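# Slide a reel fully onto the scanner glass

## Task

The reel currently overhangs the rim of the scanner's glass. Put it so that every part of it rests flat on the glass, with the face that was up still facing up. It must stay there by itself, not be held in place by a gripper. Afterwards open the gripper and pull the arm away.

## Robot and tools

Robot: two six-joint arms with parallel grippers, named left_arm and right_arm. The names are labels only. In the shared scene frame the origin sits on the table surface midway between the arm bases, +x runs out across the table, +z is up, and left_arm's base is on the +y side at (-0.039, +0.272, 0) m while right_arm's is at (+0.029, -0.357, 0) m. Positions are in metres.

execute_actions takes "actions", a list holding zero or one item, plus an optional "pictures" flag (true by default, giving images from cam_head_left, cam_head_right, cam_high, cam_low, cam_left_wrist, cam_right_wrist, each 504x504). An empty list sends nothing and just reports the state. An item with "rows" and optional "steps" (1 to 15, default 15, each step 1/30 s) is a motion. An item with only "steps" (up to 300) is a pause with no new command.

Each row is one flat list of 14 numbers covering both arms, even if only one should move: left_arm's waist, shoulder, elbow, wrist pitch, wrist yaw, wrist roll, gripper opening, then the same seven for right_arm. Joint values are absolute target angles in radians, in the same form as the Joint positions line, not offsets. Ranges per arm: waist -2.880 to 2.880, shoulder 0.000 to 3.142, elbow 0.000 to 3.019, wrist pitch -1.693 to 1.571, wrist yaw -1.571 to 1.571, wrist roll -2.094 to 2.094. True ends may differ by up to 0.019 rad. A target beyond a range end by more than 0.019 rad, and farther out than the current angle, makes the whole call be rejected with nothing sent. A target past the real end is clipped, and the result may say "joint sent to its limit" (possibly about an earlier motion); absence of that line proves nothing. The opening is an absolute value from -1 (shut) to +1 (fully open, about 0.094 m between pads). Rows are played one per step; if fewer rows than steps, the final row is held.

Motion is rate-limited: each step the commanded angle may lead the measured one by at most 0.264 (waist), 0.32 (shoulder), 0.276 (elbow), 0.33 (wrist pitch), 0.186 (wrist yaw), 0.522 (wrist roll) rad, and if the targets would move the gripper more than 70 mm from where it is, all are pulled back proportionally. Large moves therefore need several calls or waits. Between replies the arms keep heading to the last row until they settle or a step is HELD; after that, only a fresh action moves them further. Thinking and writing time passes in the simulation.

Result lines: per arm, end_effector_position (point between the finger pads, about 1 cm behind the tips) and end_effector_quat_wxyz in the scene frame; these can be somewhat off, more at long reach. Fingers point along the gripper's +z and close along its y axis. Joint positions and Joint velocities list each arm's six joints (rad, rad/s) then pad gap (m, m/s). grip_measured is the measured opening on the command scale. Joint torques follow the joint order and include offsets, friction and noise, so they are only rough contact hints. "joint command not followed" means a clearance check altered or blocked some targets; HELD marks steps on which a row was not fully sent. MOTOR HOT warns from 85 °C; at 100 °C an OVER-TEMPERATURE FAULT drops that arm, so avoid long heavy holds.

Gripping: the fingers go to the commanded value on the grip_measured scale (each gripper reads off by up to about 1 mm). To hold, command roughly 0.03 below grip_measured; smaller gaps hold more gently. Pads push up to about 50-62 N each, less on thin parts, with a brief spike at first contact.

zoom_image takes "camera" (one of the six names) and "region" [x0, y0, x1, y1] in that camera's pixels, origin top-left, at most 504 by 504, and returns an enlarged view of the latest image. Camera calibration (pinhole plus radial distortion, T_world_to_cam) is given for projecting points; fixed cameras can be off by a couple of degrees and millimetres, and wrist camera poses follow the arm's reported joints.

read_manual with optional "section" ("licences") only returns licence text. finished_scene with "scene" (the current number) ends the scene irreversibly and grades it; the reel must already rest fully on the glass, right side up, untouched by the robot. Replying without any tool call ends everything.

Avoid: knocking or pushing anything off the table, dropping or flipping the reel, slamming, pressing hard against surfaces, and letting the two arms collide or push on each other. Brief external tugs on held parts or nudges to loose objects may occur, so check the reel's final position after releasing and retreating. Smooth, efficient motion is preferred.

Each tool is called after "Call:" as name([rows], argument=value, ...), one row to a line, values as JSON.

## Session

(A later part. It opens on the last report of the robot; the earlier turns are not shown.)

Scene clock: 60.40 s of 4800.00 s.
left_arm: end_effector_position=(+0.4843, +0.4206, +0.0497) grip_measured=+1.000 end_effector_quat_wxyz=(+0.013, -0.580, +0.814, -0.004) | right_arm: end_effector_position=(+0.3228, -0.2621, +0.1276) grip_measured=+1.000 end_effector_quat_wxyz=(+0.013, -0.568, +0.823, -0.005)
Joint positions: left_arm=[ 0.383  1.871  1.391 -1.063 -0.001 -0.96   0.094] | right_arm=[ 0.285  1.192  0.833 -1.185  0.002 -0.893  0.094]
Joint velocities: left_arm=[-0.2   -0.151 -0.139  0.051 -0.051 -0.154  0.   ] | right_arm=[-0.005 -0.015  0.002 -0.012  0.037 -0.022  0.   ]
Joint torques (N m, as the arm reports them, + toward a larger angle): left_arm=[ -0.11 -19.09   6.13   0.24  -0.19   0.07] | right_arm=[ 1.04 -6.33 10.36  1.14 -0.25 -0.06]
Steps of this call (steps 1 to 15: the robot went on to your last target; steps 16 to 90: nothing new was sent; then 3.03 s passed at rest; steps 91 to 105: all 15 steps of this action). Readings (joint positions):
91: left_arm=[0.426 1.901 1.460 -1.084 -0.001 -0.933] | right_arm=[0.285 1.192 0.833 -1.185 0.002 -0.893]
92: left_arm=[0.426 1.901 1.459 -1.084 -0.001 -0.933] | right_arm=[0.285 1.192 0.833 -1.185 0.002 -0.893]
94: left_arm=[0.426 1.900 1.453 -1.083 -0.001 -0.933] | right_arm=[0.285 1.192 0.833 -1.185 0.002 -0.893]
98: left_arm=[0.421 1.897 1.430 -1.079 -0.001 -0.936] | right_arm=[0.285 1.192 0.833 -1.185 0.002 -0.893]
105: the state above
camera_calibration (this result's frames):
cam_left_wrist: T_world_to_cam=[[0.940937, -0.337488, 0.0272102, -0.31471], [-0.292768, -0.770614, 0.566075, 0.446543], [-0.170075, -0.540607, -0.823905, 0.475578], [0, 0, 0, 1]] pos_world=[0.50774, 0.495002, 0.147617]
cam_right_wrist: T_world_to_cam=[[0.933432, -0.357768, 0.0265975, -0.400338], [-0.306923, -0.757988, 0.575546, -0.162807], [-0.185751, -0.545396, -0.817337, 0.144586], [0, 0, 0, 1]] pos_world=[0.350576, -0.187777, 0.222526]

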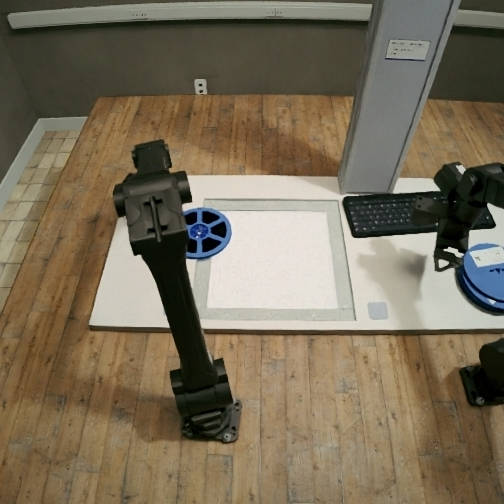

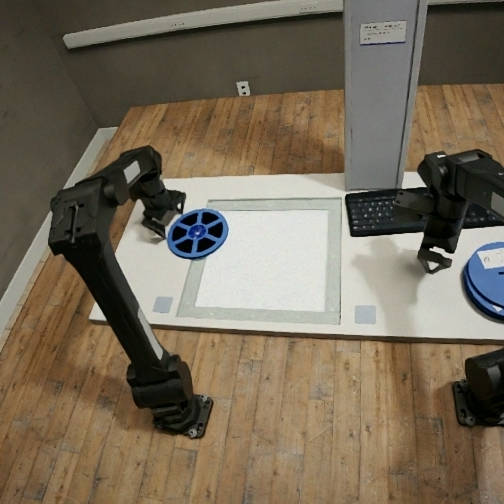

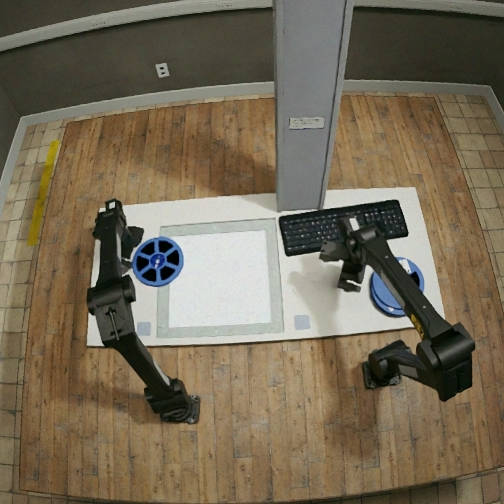

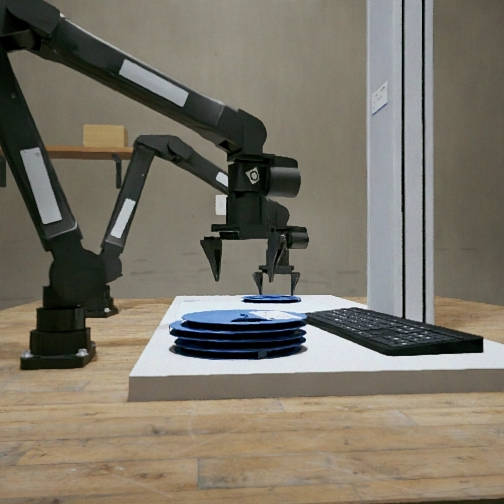

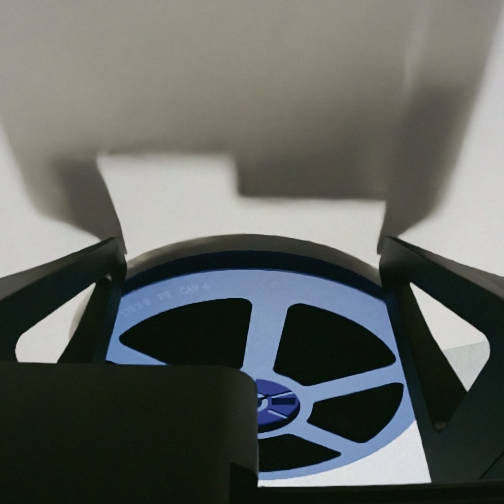

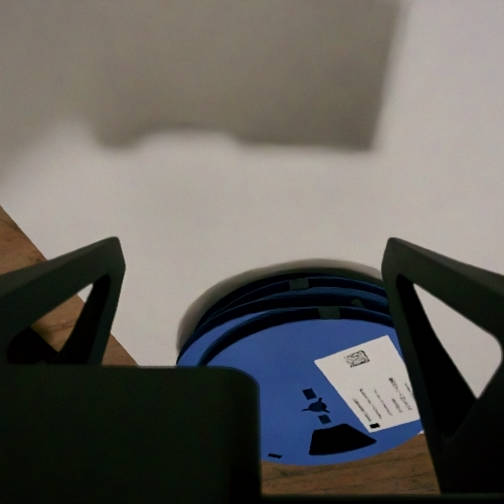

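Call:
execute_actions([
  {"rows": [[0.361,1.838,1.366,-1.047,0,-0.990,1, 0.30,1.20,0.85,-1.17,0,-0.9,1],[0.356,1.833,1.360,-1.045,0,-0.995,1, 0.30,1.20,0.85,-1.17,0,-0.9,1],[0.351,1.829,1.354,-1.043,0,-1.000,1, 0.30,1.20,0.85,-1.17,0,-0.9,1],[0.346,1.825,1.348,-1.041,0,-1.005,1, 0.30,1.20,0.85,-1.17,0,-0.9,1],[0.341,1.821,1.342,-1.039,0,-1.010,1, 0.30,1.20,0.85,-1.17,0,-0.9,1],[0.336,1.817,1.336,-1.037,0,-1.015,1, 0.30,1.20,0.85,-1.17,0,-0.9,1],[0.331,1.813,1.330,-1.035,0,-1.020,1, 0.30,1.20,0.85,-1.17,0,-0.9,1],[0.326,1.809,1.324,-1.033,0,-1.025,1, 0.30,1.20,0.85,-1.17,0,-0.9,1],[0.321,1.805,1.318,-1.031,0,-1.030,1, 0.30,1.20,0.85,-1.17,0,-0.9,1],[0.316,1.801,1.312,-1.029,0,-1.035,1, 0.30,1.20,0.85,-1.17,0,-0.9,1],[0.311,1.797,1.306,-1.027,0,-1.040,1, 0.30,1.20,0.85,-1.17,0,-0.9,1],[0.306,1.794,1.301,-1.025,0,-1.045,1, 0.30,1.20,0.85,-1.17,0,-0.9,1],[0.301,1.794,1.298,-1.023,0,-1.050,1, 0.30,1.20,0.85,-1.17,0,-0.9,1],[0.297,1.796,1.297,-1.022,0,-1.054,1, 0.30,1.20,0.85,-1.17,0,-0.9,1],[0.294,1.798,1.297,-1.021,0,-1.057,1, 0.30,1.20,0.85,-1.17,0,-0.9,1]], "steps": 15},
])

Scene clock: 67.07 s of 4800.00 s.
left_arm: end_effector_position=(+0.4725, +0.3791, +0.0553) grip_measured=+1.000 end_effector_quat_wxyz=(+0.020, -0.580, +0.814, -0.008) | right_arm: end_effector_position=(+0.3228, -0.2621, +0.1276) grip_measured=+1.000 end_effector_quat_wxyz=(+0.013, -0.568, +0.823, -0.005)
Joint positions: left_arm=[ 0.312  1.807  1.311 -1.033 -0.002 -1.031  0.094] | right_arm=[ 0.285  1.192  0.833 -1.185  0.002 -0.893  0.094]
Joint velocities: left_arm=[-0.19  -0.034 -0.056  0.002 -0.007 -0.066  0.   ] | right_arm=[-0.005  0.005 -0.012 -0.007 -0.007 -0.095  0.   ]
Joint torques (N m, as the arm reports them, + toward a larger angle): left_arm=[ -0.35 -18.18   5.86   0.34  -0.16   0.01] | right_arm=[ 1.05 -6.37 10.36  1.15 -0.25 -0.05]
Steps of this call (steps 1 to 30: the robot went on to your last target; steps 31 to 90: nothing new was sent; then 3.17 s passed at rest; steps 91 to 105: all 15 steps of this action). Readings (joint positions):
91: left_arm=[0.365 1.856 1.382 -1.058 -0.001 -0.977] | right_arm=[0.285 1.192 0.833 -1.185 0.002 -0.893]
92: left_arm=[0.365 1.855 1.380 -1.056 -0.001 -0.978] | right_arm=[0.285 1.192 0.833 -1.185 0.002 -0.893]
94: left_arm=[0.365 1.849 1.372 -1.052 -0.001 -0.983] | right_arm=[0.285 1.192 0.833 -1.185 0.002 -0.893]
98: left_arm=[0.355 1.832 1.346 -1.045 -0.002 -0.998] | right_arm=[0.285 1.192 0.833 -1.185 0.002 -0.893]
105: the state above
camera_calibration (this result's frames):
cam_left_wrist: T_world_to_cam=[[0.940578, -0.337205, 0.0400676, -0.318426], [-0.300618, -0.771978, 0.560071, 0.412498], [-0.157927, -0.538835, -0.827475, 0.449549], [0, 0, 0, 1]] pos_world=[0.494505, 0.453297, 0.153721]
cam_right_wrist: T_world_to_cam=[[0.933432, -0.357768, 0.0265975, -0.400338], [-0.306923, -0.757988, 0.575546, -0.162807], [-0.185751, -0.545396, -0.817337, 0.144586], [0, 0, 0, 1]] pos_world=[0.350576, -0.187777, 0.222526]

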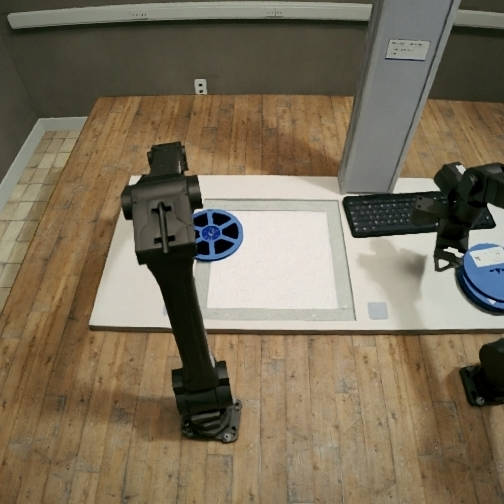

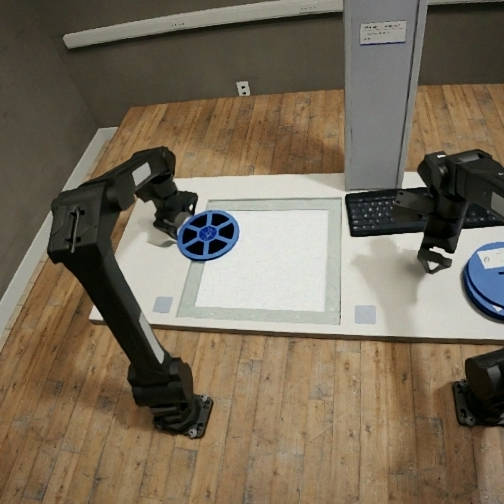

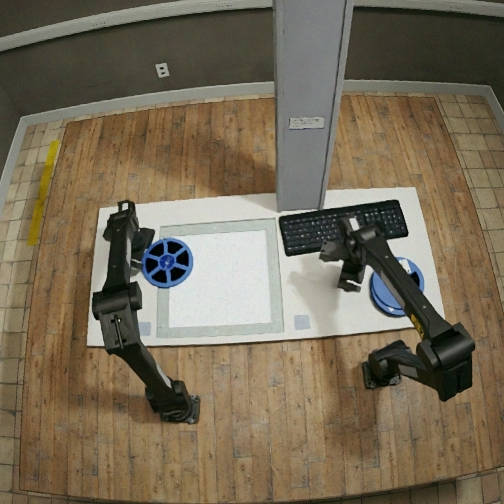

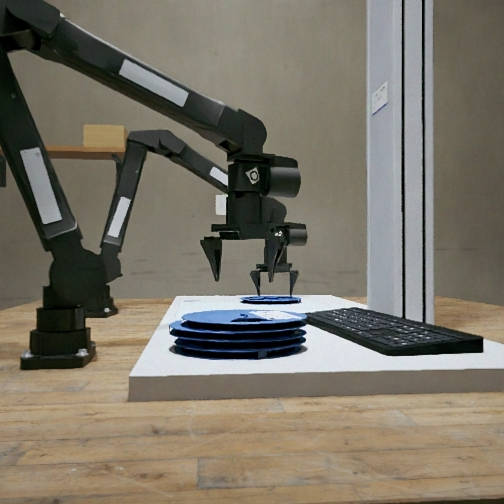

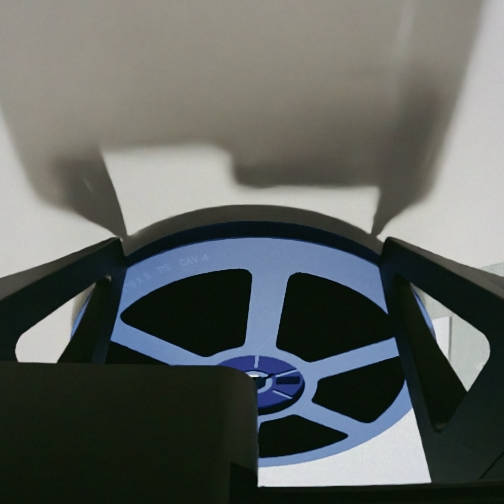

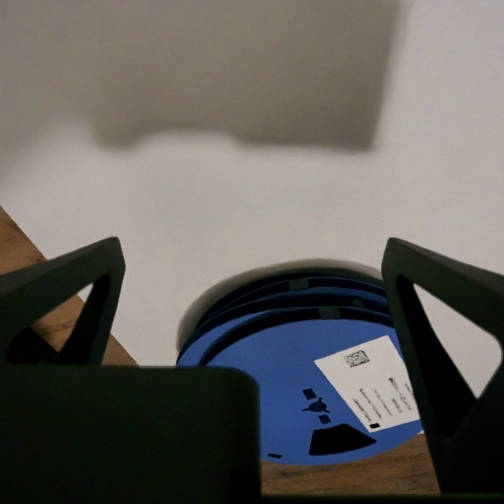

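Call:
execute_actions(actions=[])

Call:
zoom_image(camera="cam_head_right", region=[130, 170, 270, 280])

Call:
zoom_image(camera="cam_low", region=[230, 255, 330, 315])

Scene clock: 69.93 s of 4800.00 s.
left_arm: end_effector_position=(+0.4737, +0.3721, +0.0552) grip_measured=+1.000 end_effector_quat_wxyz=(+0.020, -0.580, +0.814, -0.008) | right_arm: end_effector_position=(+0.3228, -0.2621, +0.1276) grip_measured=+1.000 end_effector_quat_wxyz=(+0.013, -0.568, +0.823, -0.005)
Joint positions: left_arm=[ 0.298  1.807  1.31  -1.032 -0.002 -1.045  0.094] | right_arm=[ 0.285  1.192  0.833 -1.185  0.002 -0.893  0.094]
Joint velocities: left_arm=[-0.015  0.005  0.002  0.022 -0.051 -0.037  0.   ] | right_arm=[ 0.005 -0.005 -0.017  0.012 -0.007  0.051  0.   ]
Joint torques (N m, as the arm reports them, + toward a larger angle): left_arm=[ -0.24 -17.81   5.81   0.35  -0.15   0.02] | right_arm=[ 1.05 -6.36 10.36  1.15 -0.25 -0.06]
Steps of this call (steps 1 to 30: the robot went on to your last target; steps 31 to 86: nothing new was sent). Readings (joint positions):
1: left_arm=[0.307 1.807 1.310 -1.032 -0.002 -1.034] | right_arm=[0.285 1.192 0.833 -1.185 0.002 -0.893]
2: left_arm=[0.302 1.807 1.310 -1.032 -0.002 -1.037] | right_arm=[0.285 1.192 0.833 -1.185 0.002 -0.893]
4: left_arm=[0.299 1.807 1.310 -1.032 -0.002 -1.040] | right_arm=[0.285 1.192 0.833 -1.185 0.002 -0.893]
8: left_arm=[0.298 1.807 1.310 -1.032 -0.002 -1.043] | right_arm=[0.285 1.192 0.833 -1.185 0.002 -0.893]
86: the state above
All arms were judged still, so your last target was given up. Only a new action makes them travel on or press farther. Fingers that are still opening or closing keep moving.
camera_calibration (this result's frames):
cam_left_wrist: T_world_to_cam=[[0.940562, -0.337196, 0.0405193, -0.321967], [-0.300862, -0.771916, 0.560026, 0.407665], [-0.157561, -0.538929, -0.827484, 0.445672], [0, 0, 0, 1]] pos_world=[0.495701, 0.446303, 0.153529]
cam_right_wrist: T_world_to_cam=[[0.933432, -0.357768, 0.0265975, -0.400338], [-0.306923, -0.757988, 0.575546, -0.162807], [-0.185751, -0.545396, -0.817337, 0.144586], [0, 0, 0, 1]] pos_world=[0.350576, -0.187777, 0.222526]

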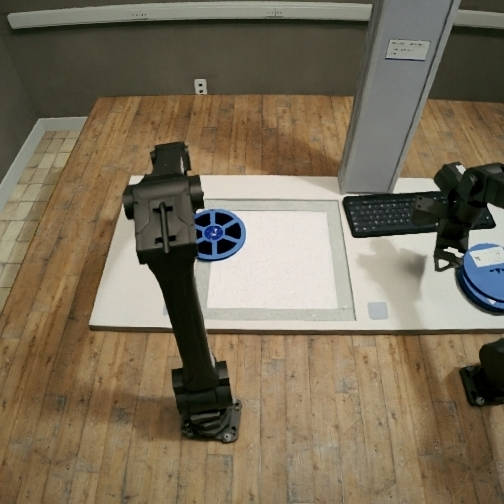

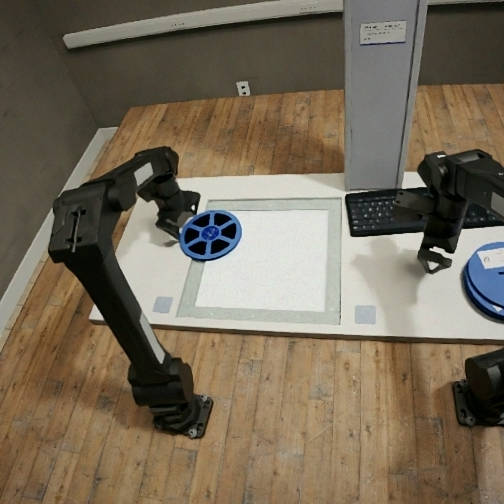

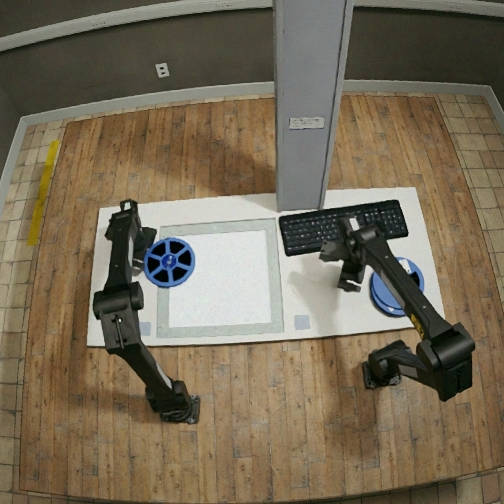

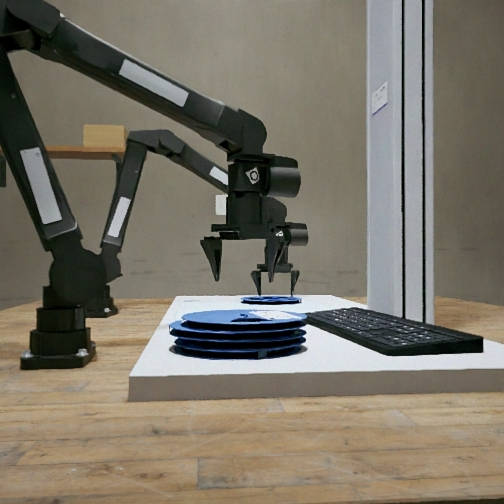

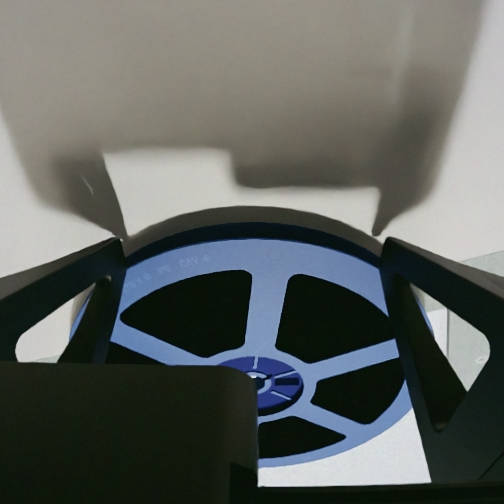

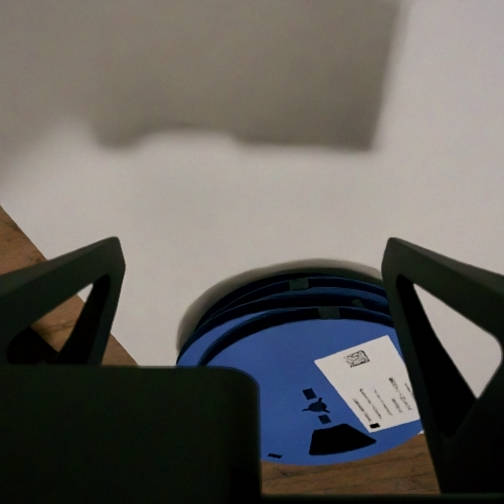

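Region (130, 170, 270, 280) of cam_head_right's 504x504 image, scaled by 3.600, with more detail than that image has; it fills the top 396 rows of this view, and the rest is white.

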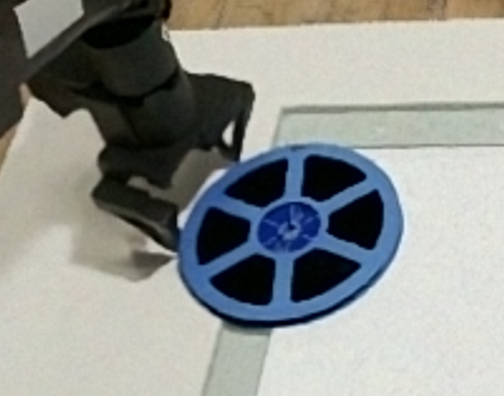

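Region (230, 255, 330, 315) of cam_low's 504x504 image, scaled by 5.040, with more detail than that image has; it fills the top 302 rows of this view, and the rest is white.

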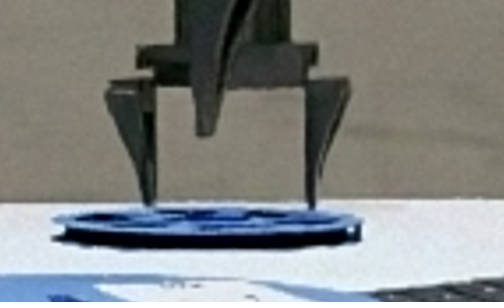

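Call:
execute_actions([
  {"rows": [[0.289,1.792,1.292,-1.021,0,-1.062,1, 0.30,1.20,0.85,-1.17,0,-0.9,1],[0.282,1.786,1.284,-1.019,0,-1.068,1, 0.30,1.20,0.85,-1.17,0,-0.9,1],[0.275,1.781,1.277,-1.017,0,-1.074,1, 0.30,1.20,0.85,-1.17,0,-0.9,1],[0.268,1.777,1.271,-1.015,0,-1.080,1, 0.30,1.20,0.85,-1.17,0,-0.9,1],[0.261,1.773,1.265,-1.013,0,-1.087,1, 0.30,1.20,0.85,-1.17,0,-0.9,1],[0.254,1.769,1.259,-1.011,0,-1.094,1, 0.30,1.20,0.85,-1.17,0,-0.9,1],[0.247,1.765,1.253,-1.009,0,-1.101,1, 0.30,1.20,0.85,-1.17,0,-0.9,1],[0.240,1.761,1.247,-1.007,0,-1.108,1, 0.30,1.20,0.85,-1.17,0,-0.9,1],[0.233,1.757,1.241,-1.005,0,-1.115,1, 0.30,1.20,0.85,-1.17,0,-0.9,1],[0.226,1.753,1.236,-1.003,0,-1.122,1, 0.30,1.20,0.85,-1.17,0,-0.9,1],[0.219,1.749,1.230,-1.002,0,-1.129,1, 0.30,1.20,0.85,-1.17,0,-0.9,1],[0.212,1.745,1.225,-1.000,0,-1.136,1, 0.30,1.20,0.85,-1.17,0,-0.9,1],[0.205,1.742,1.220,-0.999,0,-1.143,1, 0.30,1.20,0.85,-1.17,0,-0.9,1],[0.199,1.741,1.217,-0.998,0,-1.149,1, 0.30,1.20,0.85,-1.17,0,-0.9,1],[0.195,1.741,1.215,-0.997,0,-1.154,1, 0.30,1.20,0.85,-1.17,0,-0.9,1]], "steps": 15},
])

Scene clock: 74.53 s of 4800.00 s.
left_arm: end_effector_position=(+0.4575, +0.3263, +0.0544) grip_measured=+1.000 end_effector_quat_wxyz=(+0.019, -0.577, +0.816, -0.009) | right_arm: end_effector_position=(+0.3228, -0.2621, +0.1276) grip_measured=+1.000 end_effector_quat_wxyz=(+0.013, -0.568, +0.823, -0.005)
Joint positions: left_arm=[ 0.214  1.755  1.233 -1.007 -0.003 -1.121  0.094] | right_arm=[ 0.285  1.192  0.833 -1.185  0.002 -0.893  0.094]
Joint velocities: left_arm=[-0.23  -0.083 -0.09   0.022  0.022 -0.168  0.   ] | right_arm=[-0.015 -0.005  0.012  0.017 -0.051 -0.037  0.   ]
Joint torques (N m, as the arm reports them, + toward a larger angle): left_arm=[ -0.87 -16.85   5.78   0.24  -0.1    0.07] | right_arm=[ 1.02 -6.37 10.36  1.15 -0.25 -0.05]
Steps of this call (steps 1 to 90: nothing new was sent; then 1.10 s passed at rest; steps 91 to 105: all 15 steps of this action). Readings (joint positions):
91: left_arm=[0.298 1.806 1.309 -1.031 -0.002 -1.046] | right_arm=[0.285 1.192 0.833 -1.185 0.002 -0.893]
92: left_arm=[0.298 1.806 1.307 -1.029 -0.002 -1.047] | right_arm=[0.285 1.192 0.833 -1.185 0.002 -0.893]
94: left_arm=[0.296 1.799 1.298 -1.024 -0.003 -1.055] | right_arm=[0.285 1.192 0.833 -1.185 0.002 -0.893]
98: left_arm=[0.276 1.782 1.272 -1.016 -0.003 -1.077] | right_arm=[0.285 1.192 0.833 -1.185 0.002 -0.893]
105: the state above
camera_calibration (this result's frames):
cam_left_wrist: T_world_to_cam=[[0.937772, -0.344656, 0.0423751, -0.318492], [-0.307622, -0.76793, 0.56183, 0.369523], [-0.161097, -0.539904, -0.826167, 0.419697], [0, 0, 0, 1]] pos_world=[0.479958, 0.400593, 0.152627]
cam_right_wrist: T_world_to_cam=[[0.933432, -0.357768, 0.0265975, -0.400338], [-0.306923, -0.757988, 0.575546, -0.162807], [-0.185751, -0.545396, -0.817337, 0.144586], [0, 0, 0, 1]] pos_world=[0.350576, -0.187777, 0.222526]

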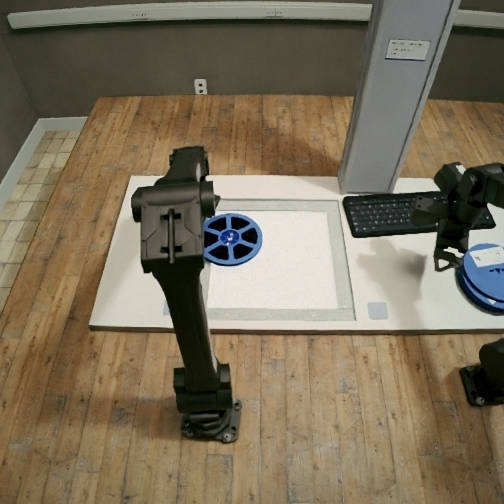

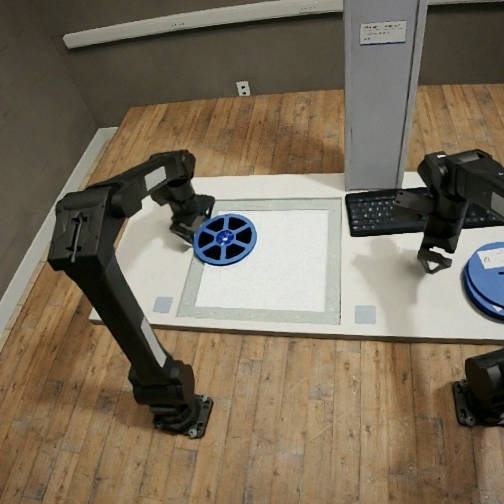

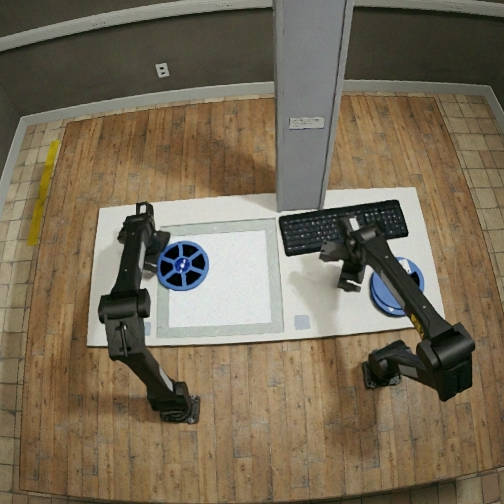

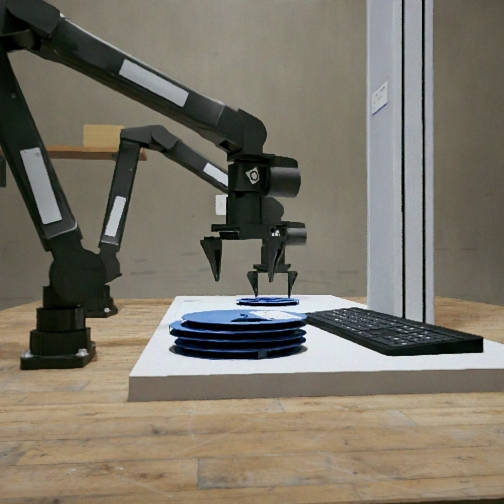

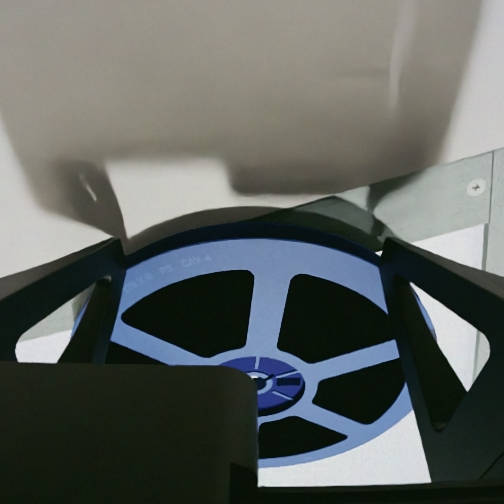

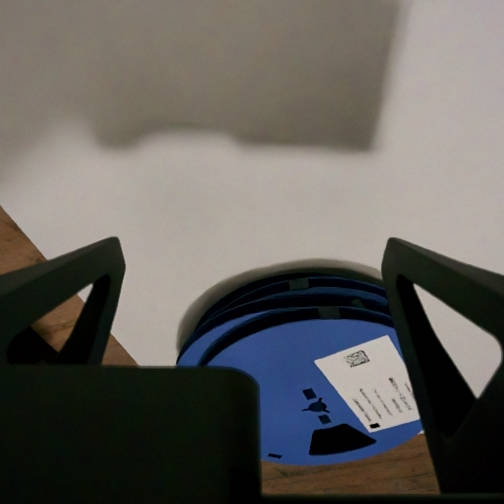

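Call:
execute_actions([
  {"rows": [[0.188,1.734,1.207,-0.996,0,-1.160,1, 0.30,1.20,0.85,-1.17,0,-0.9,1],[0.180,1.728,1.200,-0.995,0,-1.167,1, 0.30,1.20,0.85,-1.17,0,-0.9,1],[0.172,1.724,1.195,-0.993,0,-1.175,1, 0.30,1.20,0.85,-1.17,0,-0.9,1],[0.164,1.721,1.190,-0.992,0,-1.183,1, 0.30,1.20,0.85,-1.17,0,-0.9,1],[0.156,1.718,1.185,-0.990,0,-1.191,1, 0.30,1.20,0.85,-1.17,0,-0.9,1],[0.148,1.714,1.181,-0.989,0,-1.199,1, 0.30,1.20,0.85,-1.17,0,-0.9,1],[0.140,1.711,1.176,-0.987,0,-1.207,1, 0.30,1.20,0.85,-1.17,0,-0.9,1],[0.132,1.708,1.171,-0.986,0,-1.215,1, 0.30,1.20,0.85,-1.17,0,-0.9,1],[0.124,1.704,1.167,-0.984,0,-1.223,1, 0.30,1.20,0.85,-1.17,0,-0.9,1],[0.116,1.701,1.162,-0.983,0,-1.231,1, 0.30,1.20,0.85,-1.17,0,-0.9,1],[0.108,1.698,1.158,-0.981,0,-1.239,1, 0.30,1.20,0.85,-1.17,0,-0.9,1],[0.101,1.696,1.155,-0.980,0,-1.246,1, 0.30,1.20,0.85,-1.17,0,-0.9,1],[0.095,1.695,1.153,-0.979,0,-1.252,1, 0.30,1.20,0.85,-1.17,0,-0.9,1],[0.090,1.695,1.152,-0.978,0,-1.257,1, 0.30,1.20,0.85,-1.17,0,-0.9,1],[0.087,1.695,1.151,-0.977,0,-1.261,1, 0.30,1.20,0.85,-1.17,0,-0.9,1]], "steps": 15},
])

Scene clock: 78.80 s of 4800.00 s.
left_arm: end_effector_position=(+0.4390, +0.2705, +0.0540) grip_measured=+1.000 end_effector_quat_wxyz=(+0.018, -0.575, +0.818, -0.011) | right_arm: end_effector_position=(+0.3228, -0.2621, +0.1276) grip_measured=+1.000 end_effector_quat_wxyz=(+0.013, -0.568, +0.823, -0.005)
Joint positions: left_arm=[ 0.102  1.707  1.166 -0.988 -0.003 -1.228  0.094] | right_arm=[ 0.285  1.192  0.833 -1.185  0.002 -0.893  0.094]
Joint velocities: left_arm=[-0.239 -0.044 -0.056  0.032  0.022 -0.11   0.   ] | right_arm=[-0.015 -0.005  0.007  0.012 -0.007 -0.022  0.   ]
Joint torques (N m, as the arm reports them, + toward a larger angle): left_arm=[  0.05 -15.96   5.62   0.13  -0.11   0.06] | right_arm=[ 1.06 -6.37 10.36  1.15 -0.25 -0.05]
Steps of this call (steps 1 to 30: the robot went on to your last target; steps 31 to 90: nothing new was sent; then 0.77 s passed at rest; steps 91 to 105: all 15 steps of this action). Readings (joint positions):
91: left_arm=[0.198 1.751 1.227 -1.005 -0.003 -1.142] | right_arm=[0.285 1.192 0.833 -1.185 0.002 -0.893]
92: left_arm=[0.198 1.750 1.225 -1.004 -0.003 -1.144] | right_arm=[0.285 1.192 0.833 -1.185 0.002 -0.893]
94: left_arm=[0.195 1.743 1.215 -0.998 -0.003 -1.154] | right_arm=[0.285 1.192 0.833 -1.185 0.002 -0.893]
98: left_arm=[0.171 1.727 1.193 -0.994 -0.003 -1.180] | right_arm=[0.285 1.192 0.833 -1.185 0.002 -0.893]
105: the state above
camera_calibration (this result's frames):
cam_left_wrist: T_world_to_cam=[[0.936056, -0.3492, 0.0431059, -0.318467], [-0.311117, -0.764236, 0.564933, 0.321679], [-0.164331, -0.54222, -0.82401, 0.388184], [0, 0, 0, 1]] pos_world=[0.461974, 0.345111, 0.151869]
cam_right_wrist: T_world_to_cam=[[0.933432, -0.357768, 0.0265975, -0.400338], [-0.306923, -0.757988, 0.575546, -0.162807], [-0.185751, -0.545396, -0.817337, 0.144586], [0, 0, 0, 1]] pos_world=[0.350576, -0.187777, 0.222526]

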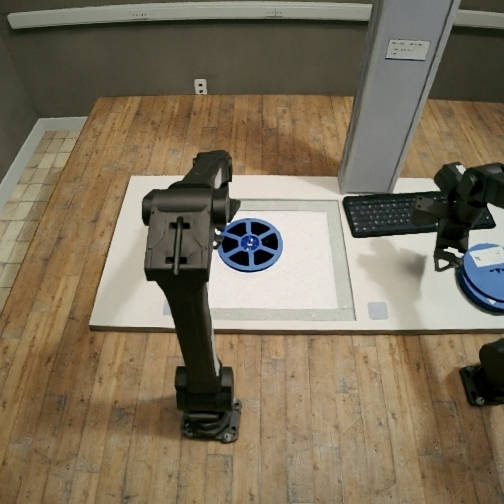

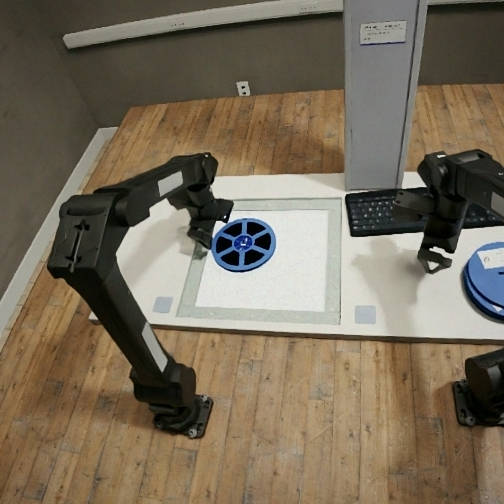

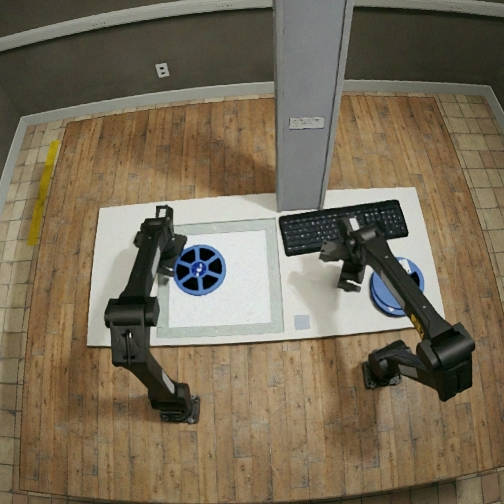

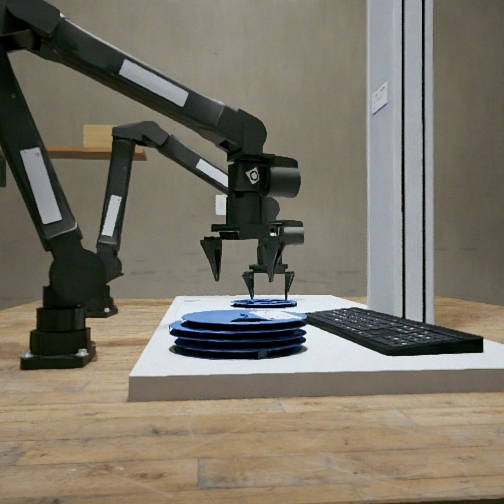

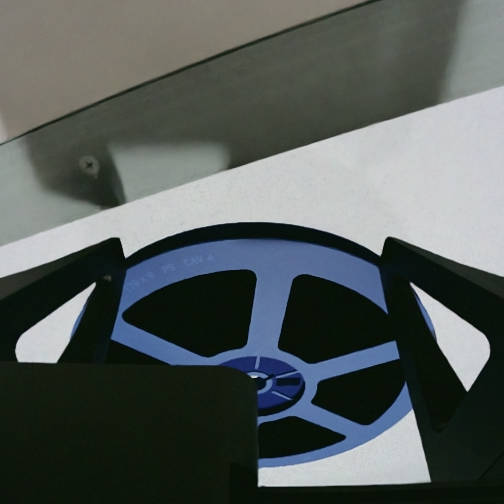

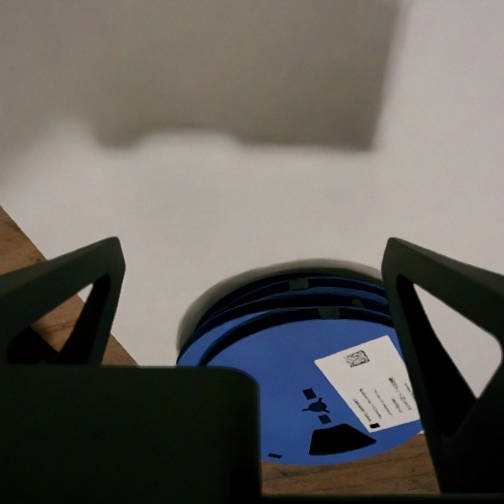

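Call:
execute_actions([
  {"rows": [[0.080,1.690,1.146,-0.976,0,-1.268,1, 0.30,1.20,0.85,-1.17,0,-0.9,1],[0.073,1.686,1.141,-0.975,0,-1.275,1, 0.30,1.20,0.85,-1.17,0,-0.9,1],[0.066,1.683,1.137,-0.974,0,-1.282,1, 0.30,1.20,0.85,-1.17,0,-0.9,1],[0.059,1.681,1.133,-0.973,0,-1.289,1, 0.30,1.20,0.85,-1.17,0,-0.9,1],[0.052,1.679,1.130,-0.972,0,-1.296,1, 0.30,1.20,0.85,-1.17,0,-0.9,1],[0.045,1.677,1.127,-0.971,0,-1.303,1, 0.30,1.20,0.85,-1.17,0,-0.9,1],[0.039,1.675,1.124,-0.970,0,-1.310,1, 0.30,1.20,0.85,-1.17,0,-0.9,1],[0.033,1.673,1.121,-0.969,0,-1.317,1, 0.30,1.20,0.85,-1.17,0,-0.9,1],[0.028,1.672,1.119,-0.968,0,-1.323,1, 0.30,1.20,0.85,-1.17,0,-0.9,1],[0.024,1.671,1.118,-0.968,0,-1.328,1, 0.30,1.20,0.85,-1.17,0,-0.9,1],[0.021,1.671,1.117,-0.968,0,-1.332,1, 0.30,1.20,0.85,-1.17,0,-0.9,1]], "steps": 15},
])

Scene clock: 81.37 s of 4800.00 s.
left_arm: end_effector_position=(+0.4266, +0.2353, +0.0535) grip_measured=+1.000 end_effector_quat_wxyz=(+0.018, -0.579, +0.815, -0.012) | right_arm: end_effector_position=(+0.3228, -0.2621, +0.1276) grip_measured=+1.000 end_effector_quat_wxyz=(+0.013, -0.568, +0.823, -0.005)
Joint positions: left_arm=[ 0.026  1.682  1.13  -0.976 -0.004 -1.315  0.094] | right_arm=[ 0.285  1.192  0.833 -1.185  0.002 -0.893  0.094]
Joint velocities: left_arm=[-0.024 -0.005 -0.007  0.002  0.022 -0.022  0.   ] | right_arm=[-0.015 -0.005  0.017 -0.007  0.081  0.022  0.   ]
Joint torques (N m, as the arm reports them, + toward a larger angle): left_arm=[  0.3  -15.49   5.5    0.26  -0.05   0.06] | right_arm=[ 1.02 -6.34 10.37  1.14 -0.25 -0.06]
Steps of this call (steps 1 to 30: the robot went on to your last target; steps 31 to 62: nothing new was sent; steps 63 to 77: all 15 steps of this action). Readings (joint positions):
63: left_arm=[0.090 1.706 1.164 -0.987 -0.004 -1.248] | right_arm=[0.285 1.192 0.833 -1.185 0.002 -0.893]
64: left_arm=[0.090 1.705 1.162 -0.986 -0.004 -1.250] | right_arm=[0.285 1.192 0.833 -1.185 0.002 -0.893]
66: left_arm=[0.088 1.700 1.155 -0.982 -0.004 -1.258] | right_arm=[0.285 1.192 0.833 -1.185 0.002 -0.893]
70: left_arm=[0.068 1.689 1.140 -0.978 -0.004 -1.284] | right_arm=[0.285 1.192 0.833 -1.185 0.002 -0.893]
77: the state above
camera_calibration (this result's frames):
cam_left_wrist: T_world_to_cam=[[0.939661, -0.339097, 0.0452806, -0.32315], [-0.303746, -0.766059, 0.566473, 0.28838], [-0.157402, -0.546047, -0.822835, 0.364547], [0, 0, 0, 1]] pos_world=[0.448626, 0.310397, 0.151235]
cam_right_wrist: T_world_to_cam=[[0.933432, -0.357768, 0.0265975, -0.400338], [-0.306923, -0.757988, 0.575546, -0.162807], [-0.185751, -0.545396, -0.817337, 0.144586], [0, 0, 0, 1]] pos_world=[0.350576, -0.187777, 0.222526]

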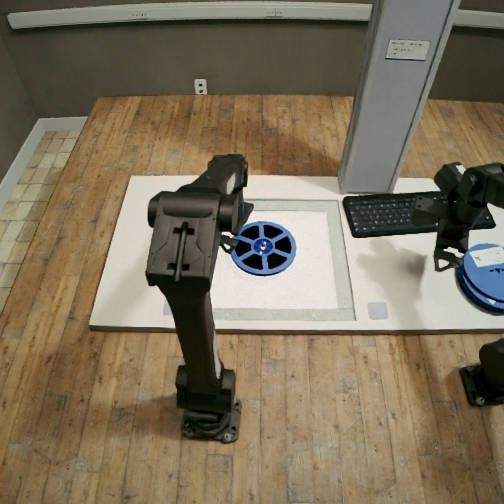

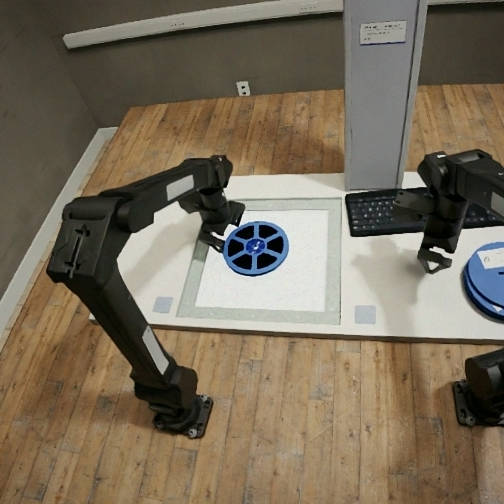

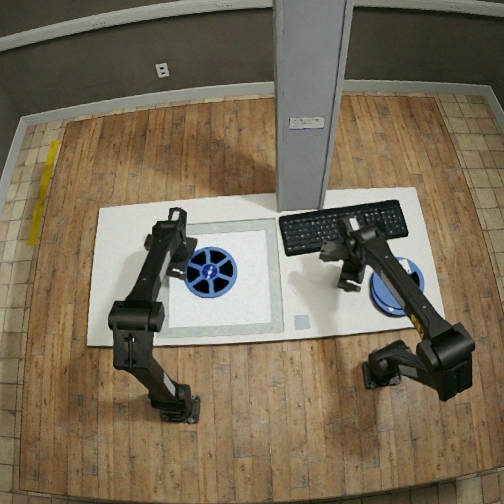

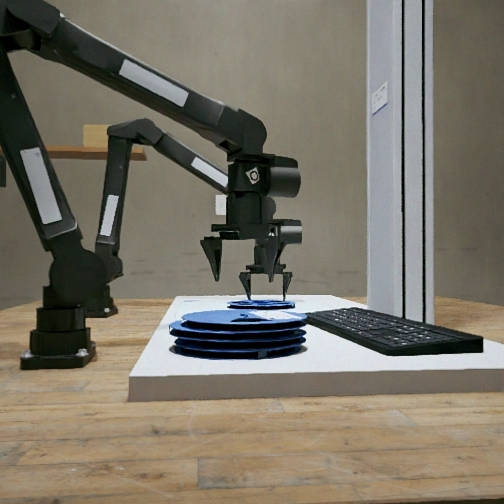

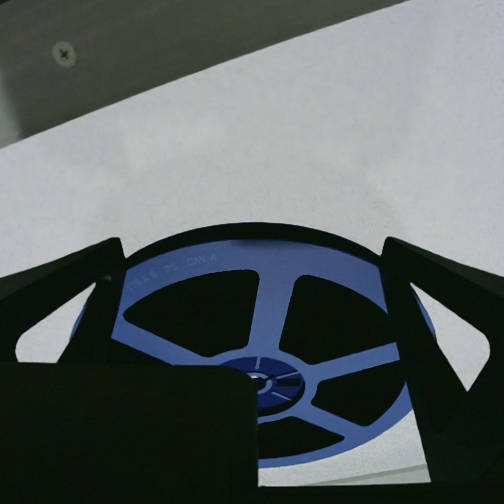

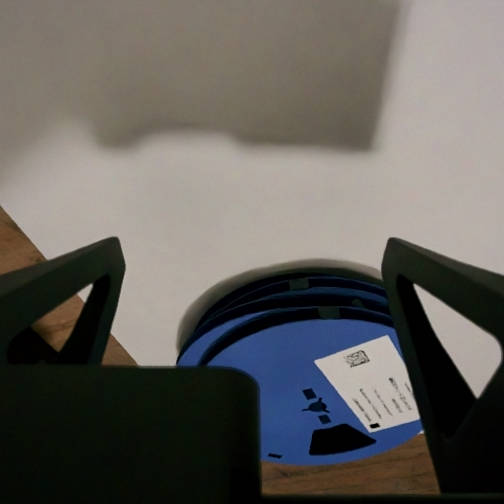

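Call:
execute_actions([
  {"rows": [[0.045,1.668,1.13,-0.97,0,-1.32,1, 0.30,1.20,0.85,-1.17,0,-0.9,1],[0.06,1.66,1.14,-0.97,0,-1.31,1, 0.30,1.20,0.85,-1.17,0,-0.9,1],[0.075,1.65,1.15,-0.975,0,-1.30,1, 0.30,1.20,0.85,-1.17,0,-0.9,1],[0.09,1.635,1.16,-0.985,0,-1.28,1, 0.30,1.20,0.85,-1.17,0,-0.9,1],[0.11,1.62,1.165,-1.0,0,-1.26,1, 0.30,1.20,0.85,-1.17,0,-0.9,1],[0.14,1.60,1.17,-1.02,0,-1.24,1, 0.30,1.20,0.85,-1.17,0,-0.9,1],[0.18,1.58,1.17,-1.04,0,-1.21,1, 0.30,1.20,0.85,-1.17,0,-0.9,1],[0.23,1.56,1.17,-1.06,0,-1.18,1, 0.30,1.20,0.85,-1.17,0,-0.9,1],[0.29,1.54,1.16,-1.08,0,-1.14,1, 0.30,1.20,0.85,-1.17,0,-0.9,1],[0.36,1.52,1.15,-1.10,0,-1.10,1, 0.30,1.20,0.85,-1.17,0,-0.9,1],[0.44,1.50,1.14,-1.12,0,-1.05,1, 0.30,1.20,0.85,-1.17,0,-0.9,1],[0.54,1.48,1.13,-1.13,0,-1.0,1, 0.30,1.20,0.85,-1.17,0,-0.9,1],[0.66,1.46,1.12,-1.14,0,-0.95,1, 0.30,1.20,0.85,-1.17,0,-0.9,1],[0.80,1.45,1.11,-1.15,0,-0.9,1, 0.30,1.20,0.85,-1.17,0,-0.9,1],[0.95,1.45,1.11,-1.15,0,-0.9,1, 0.30,1.20,0.85,-1.17,0,-0.9,1]], "steps": 15},
], pictures=false)

Call:
execute_actions([
  {"steps": 25},
])

Scene clock: 84.67 s of 4800.00 s.
left_arm: end_effector_position=(+0.3824, +0.4139, +0.1238) grip_measured=+1.000 end_effector_quat_wxyz=(-0.042, +0.659, -0.751, +0.018) | right_arm: end_effector_position=(+0.3228, -0.2621, +0.1276) grip_measured=+1.000 end_effector_quat_wxyz=(+0.013, -0.568, +0.823, -0.005)
Joint positions: left_arm=[ 0.432  1.516  1.13  -1.094  0.001 -1.112  0.094] | right_arm=[ 0.285  1.192  0.833 -1.185  0.002 -0.893  0.094]
Joint velocities: left_arm=[ 1.597 -0.435  0.017 -0.261 -0.051  0.725  0.   ] | right_arm=[-0.005  0.005 -0.022 -0.002 -0.022 -0.051  0.   ]
Joint torques (N m, as the arm reports them, + toward a larger angle): left_arm=[  0.96 -13.42   6.23  -0.42  -0.26   0.15] | right_arm=[ 1.04 -6.37 10.36  1.15 -0.25 -0.05]
Steps of this call (steps 1 to 15: the robot went on to your last target; steps 16 to 84: nothing new was sent; steps 85 to 99: all 15 steps of this action). Readings (joint positions):
85: left_arm=[0.027 1.682 1.130 -0.976 -0.004 -1.319] | right_arm=[0.285 1.192 0.833 -1.185 0.002 -0.893]
86: left_arm=[0.030 1.681 1.130 -0.976 -0.003 -1.319] | right_arm=[0.285 1.192 0.833 -1.185 0.002 -0.893]
88: left_arm=[0.043 1.677 1.130 -0.976 -0.001 -1.312] | right_arm=[0.285 1.192 0.833 -1.185 0.002 -0.893]
92: left_arm=[0.118 1.635 1.130 -1.015 0.001 -1.264] | right_arm=[0.285 1.192 0.833 -1.185 0.002 -0.893]
99: the state above

Scene clock: 85.50 s of 4800.00 s.
left_arm: end_effector_position=(+0.2469, +0.5919, +0.1412) grip_measured=+1.000 end_effector_quat_wxyz=(-0.043, +0.767, -0.640, +0.001) | right_arm: end_effector_position=(+0.3228, -0.2621, +0.1276) grip_measured=+1.000 end_effector_quat_wxyz=(+0.013, -0.568, +0.823, -0.005)
Joint positions: left_arm=[ 0.947  1.463  1.12  -1.142 -0.001 -0.909  0.094] | right_arm=[ 0.285  1.192  0.833 -1.185  0.002 -0.893  0.094]
Joint velocities: left_arm=[ 0.005 -0.024 -0.017  0.017  0.081 -0.051  0.   ] | right_arm=[ 0.005 -0.015 -0.007  0.012 -0.022  0.022  0.   ]
Joint torques (N m, as the arm reports them, + toward a larger angle): left_arm=[  0.9  -13.26   6.63  -0.23  -0.17   0.24] | right_arm=[ 1.04 -6.36 10.37  1.15 -0.25 -0.05]
Steps of this call (steps 1 to 25: the robot went on to your last target). Readings (joint positions):
1: left_arm=[0.487 1.502 1.130 -1.102 0.001 -1.089] | right_arm=[0.285 1.192 0.833 -1.185 0.002 -0.893]
2: left_arm=[0.544 1.490 1.130 -1.108 0.001 -1.067] | right_arm=[0.285 1.192 0.833 -1.185 0.002 -0.893]
4: left_arm=[0.661 1.473 1.130 -1.117 0.001 -1.032] | right_arm=[0.285 1.192 0.833 -1.185 0.002 -0.893]
8: left_arm=[0.897 1.463 1.130 -1.130 -0.000 -0.970] | right_arm=[0.285 1.192 0.833 -1.185 0.002 -0.893]
25: the state above
camera_calibration (this result's frames):
cam_left_wrist: T_world_to_cam=[[0.983488, 0.166068, 0.071927, -0.350901], [0.102819, -0.8398, 0.53307, 0.405239], [0.14893, -0.516872, -0.843008, 0.513068], [0, 0, 0, 1]] pos_world=[0.22703, 0.663783, 0.241739]
cam_right_wrist: T_world_to_cam=[[0.933432, -0.357768, 0.0265975, -0.400338], [-0.306923, -0.757988, 0.575546, -0.162807], [-0.185751, -0.545396, -0.817337, 0.144586], [0, 0, 0, 1]] pos_world=[0.350576, -0.187777, 0.222526]

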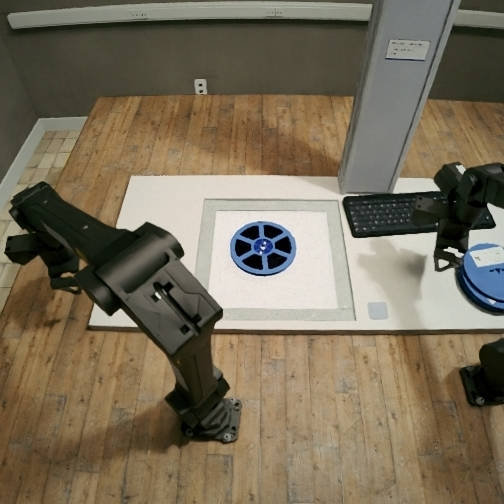

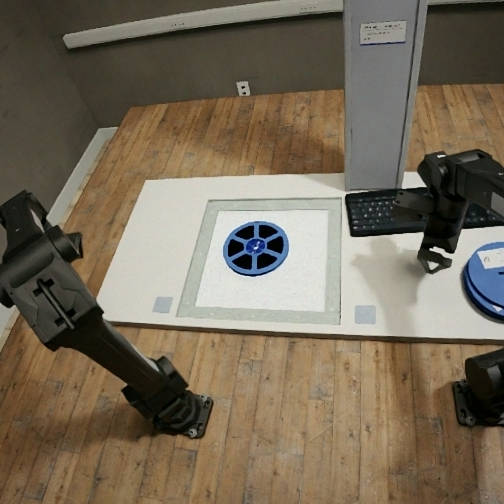

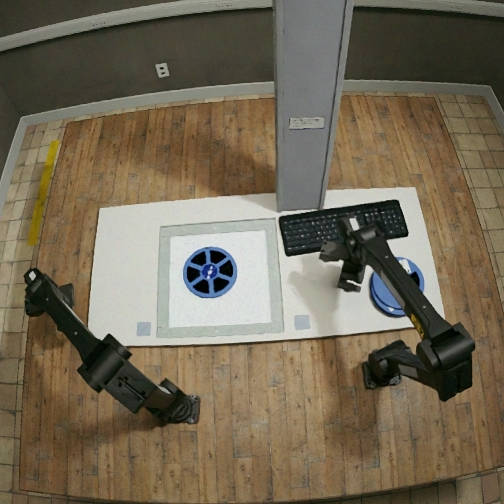

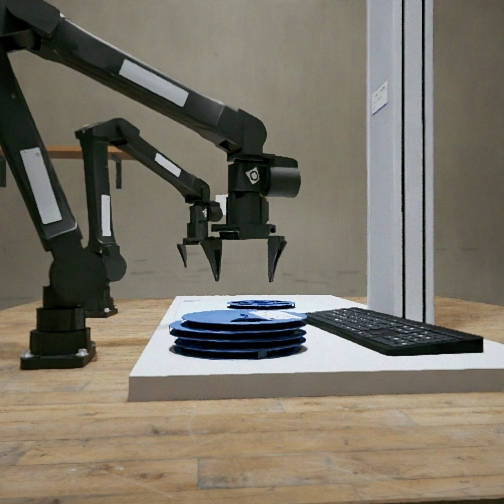

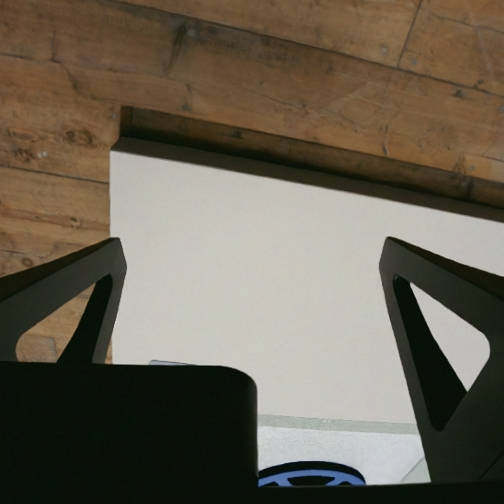

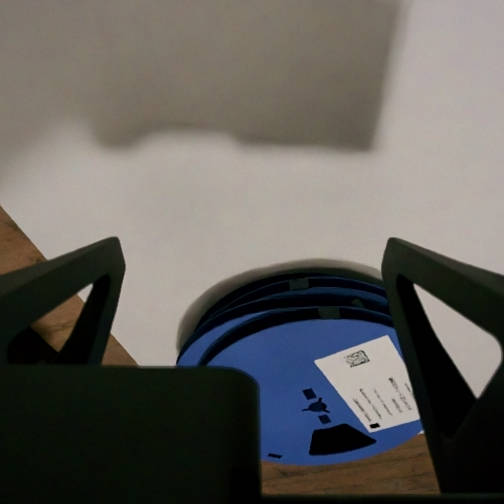

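Call:
finished_scene(scene=2)

The scene is finished: the task was done.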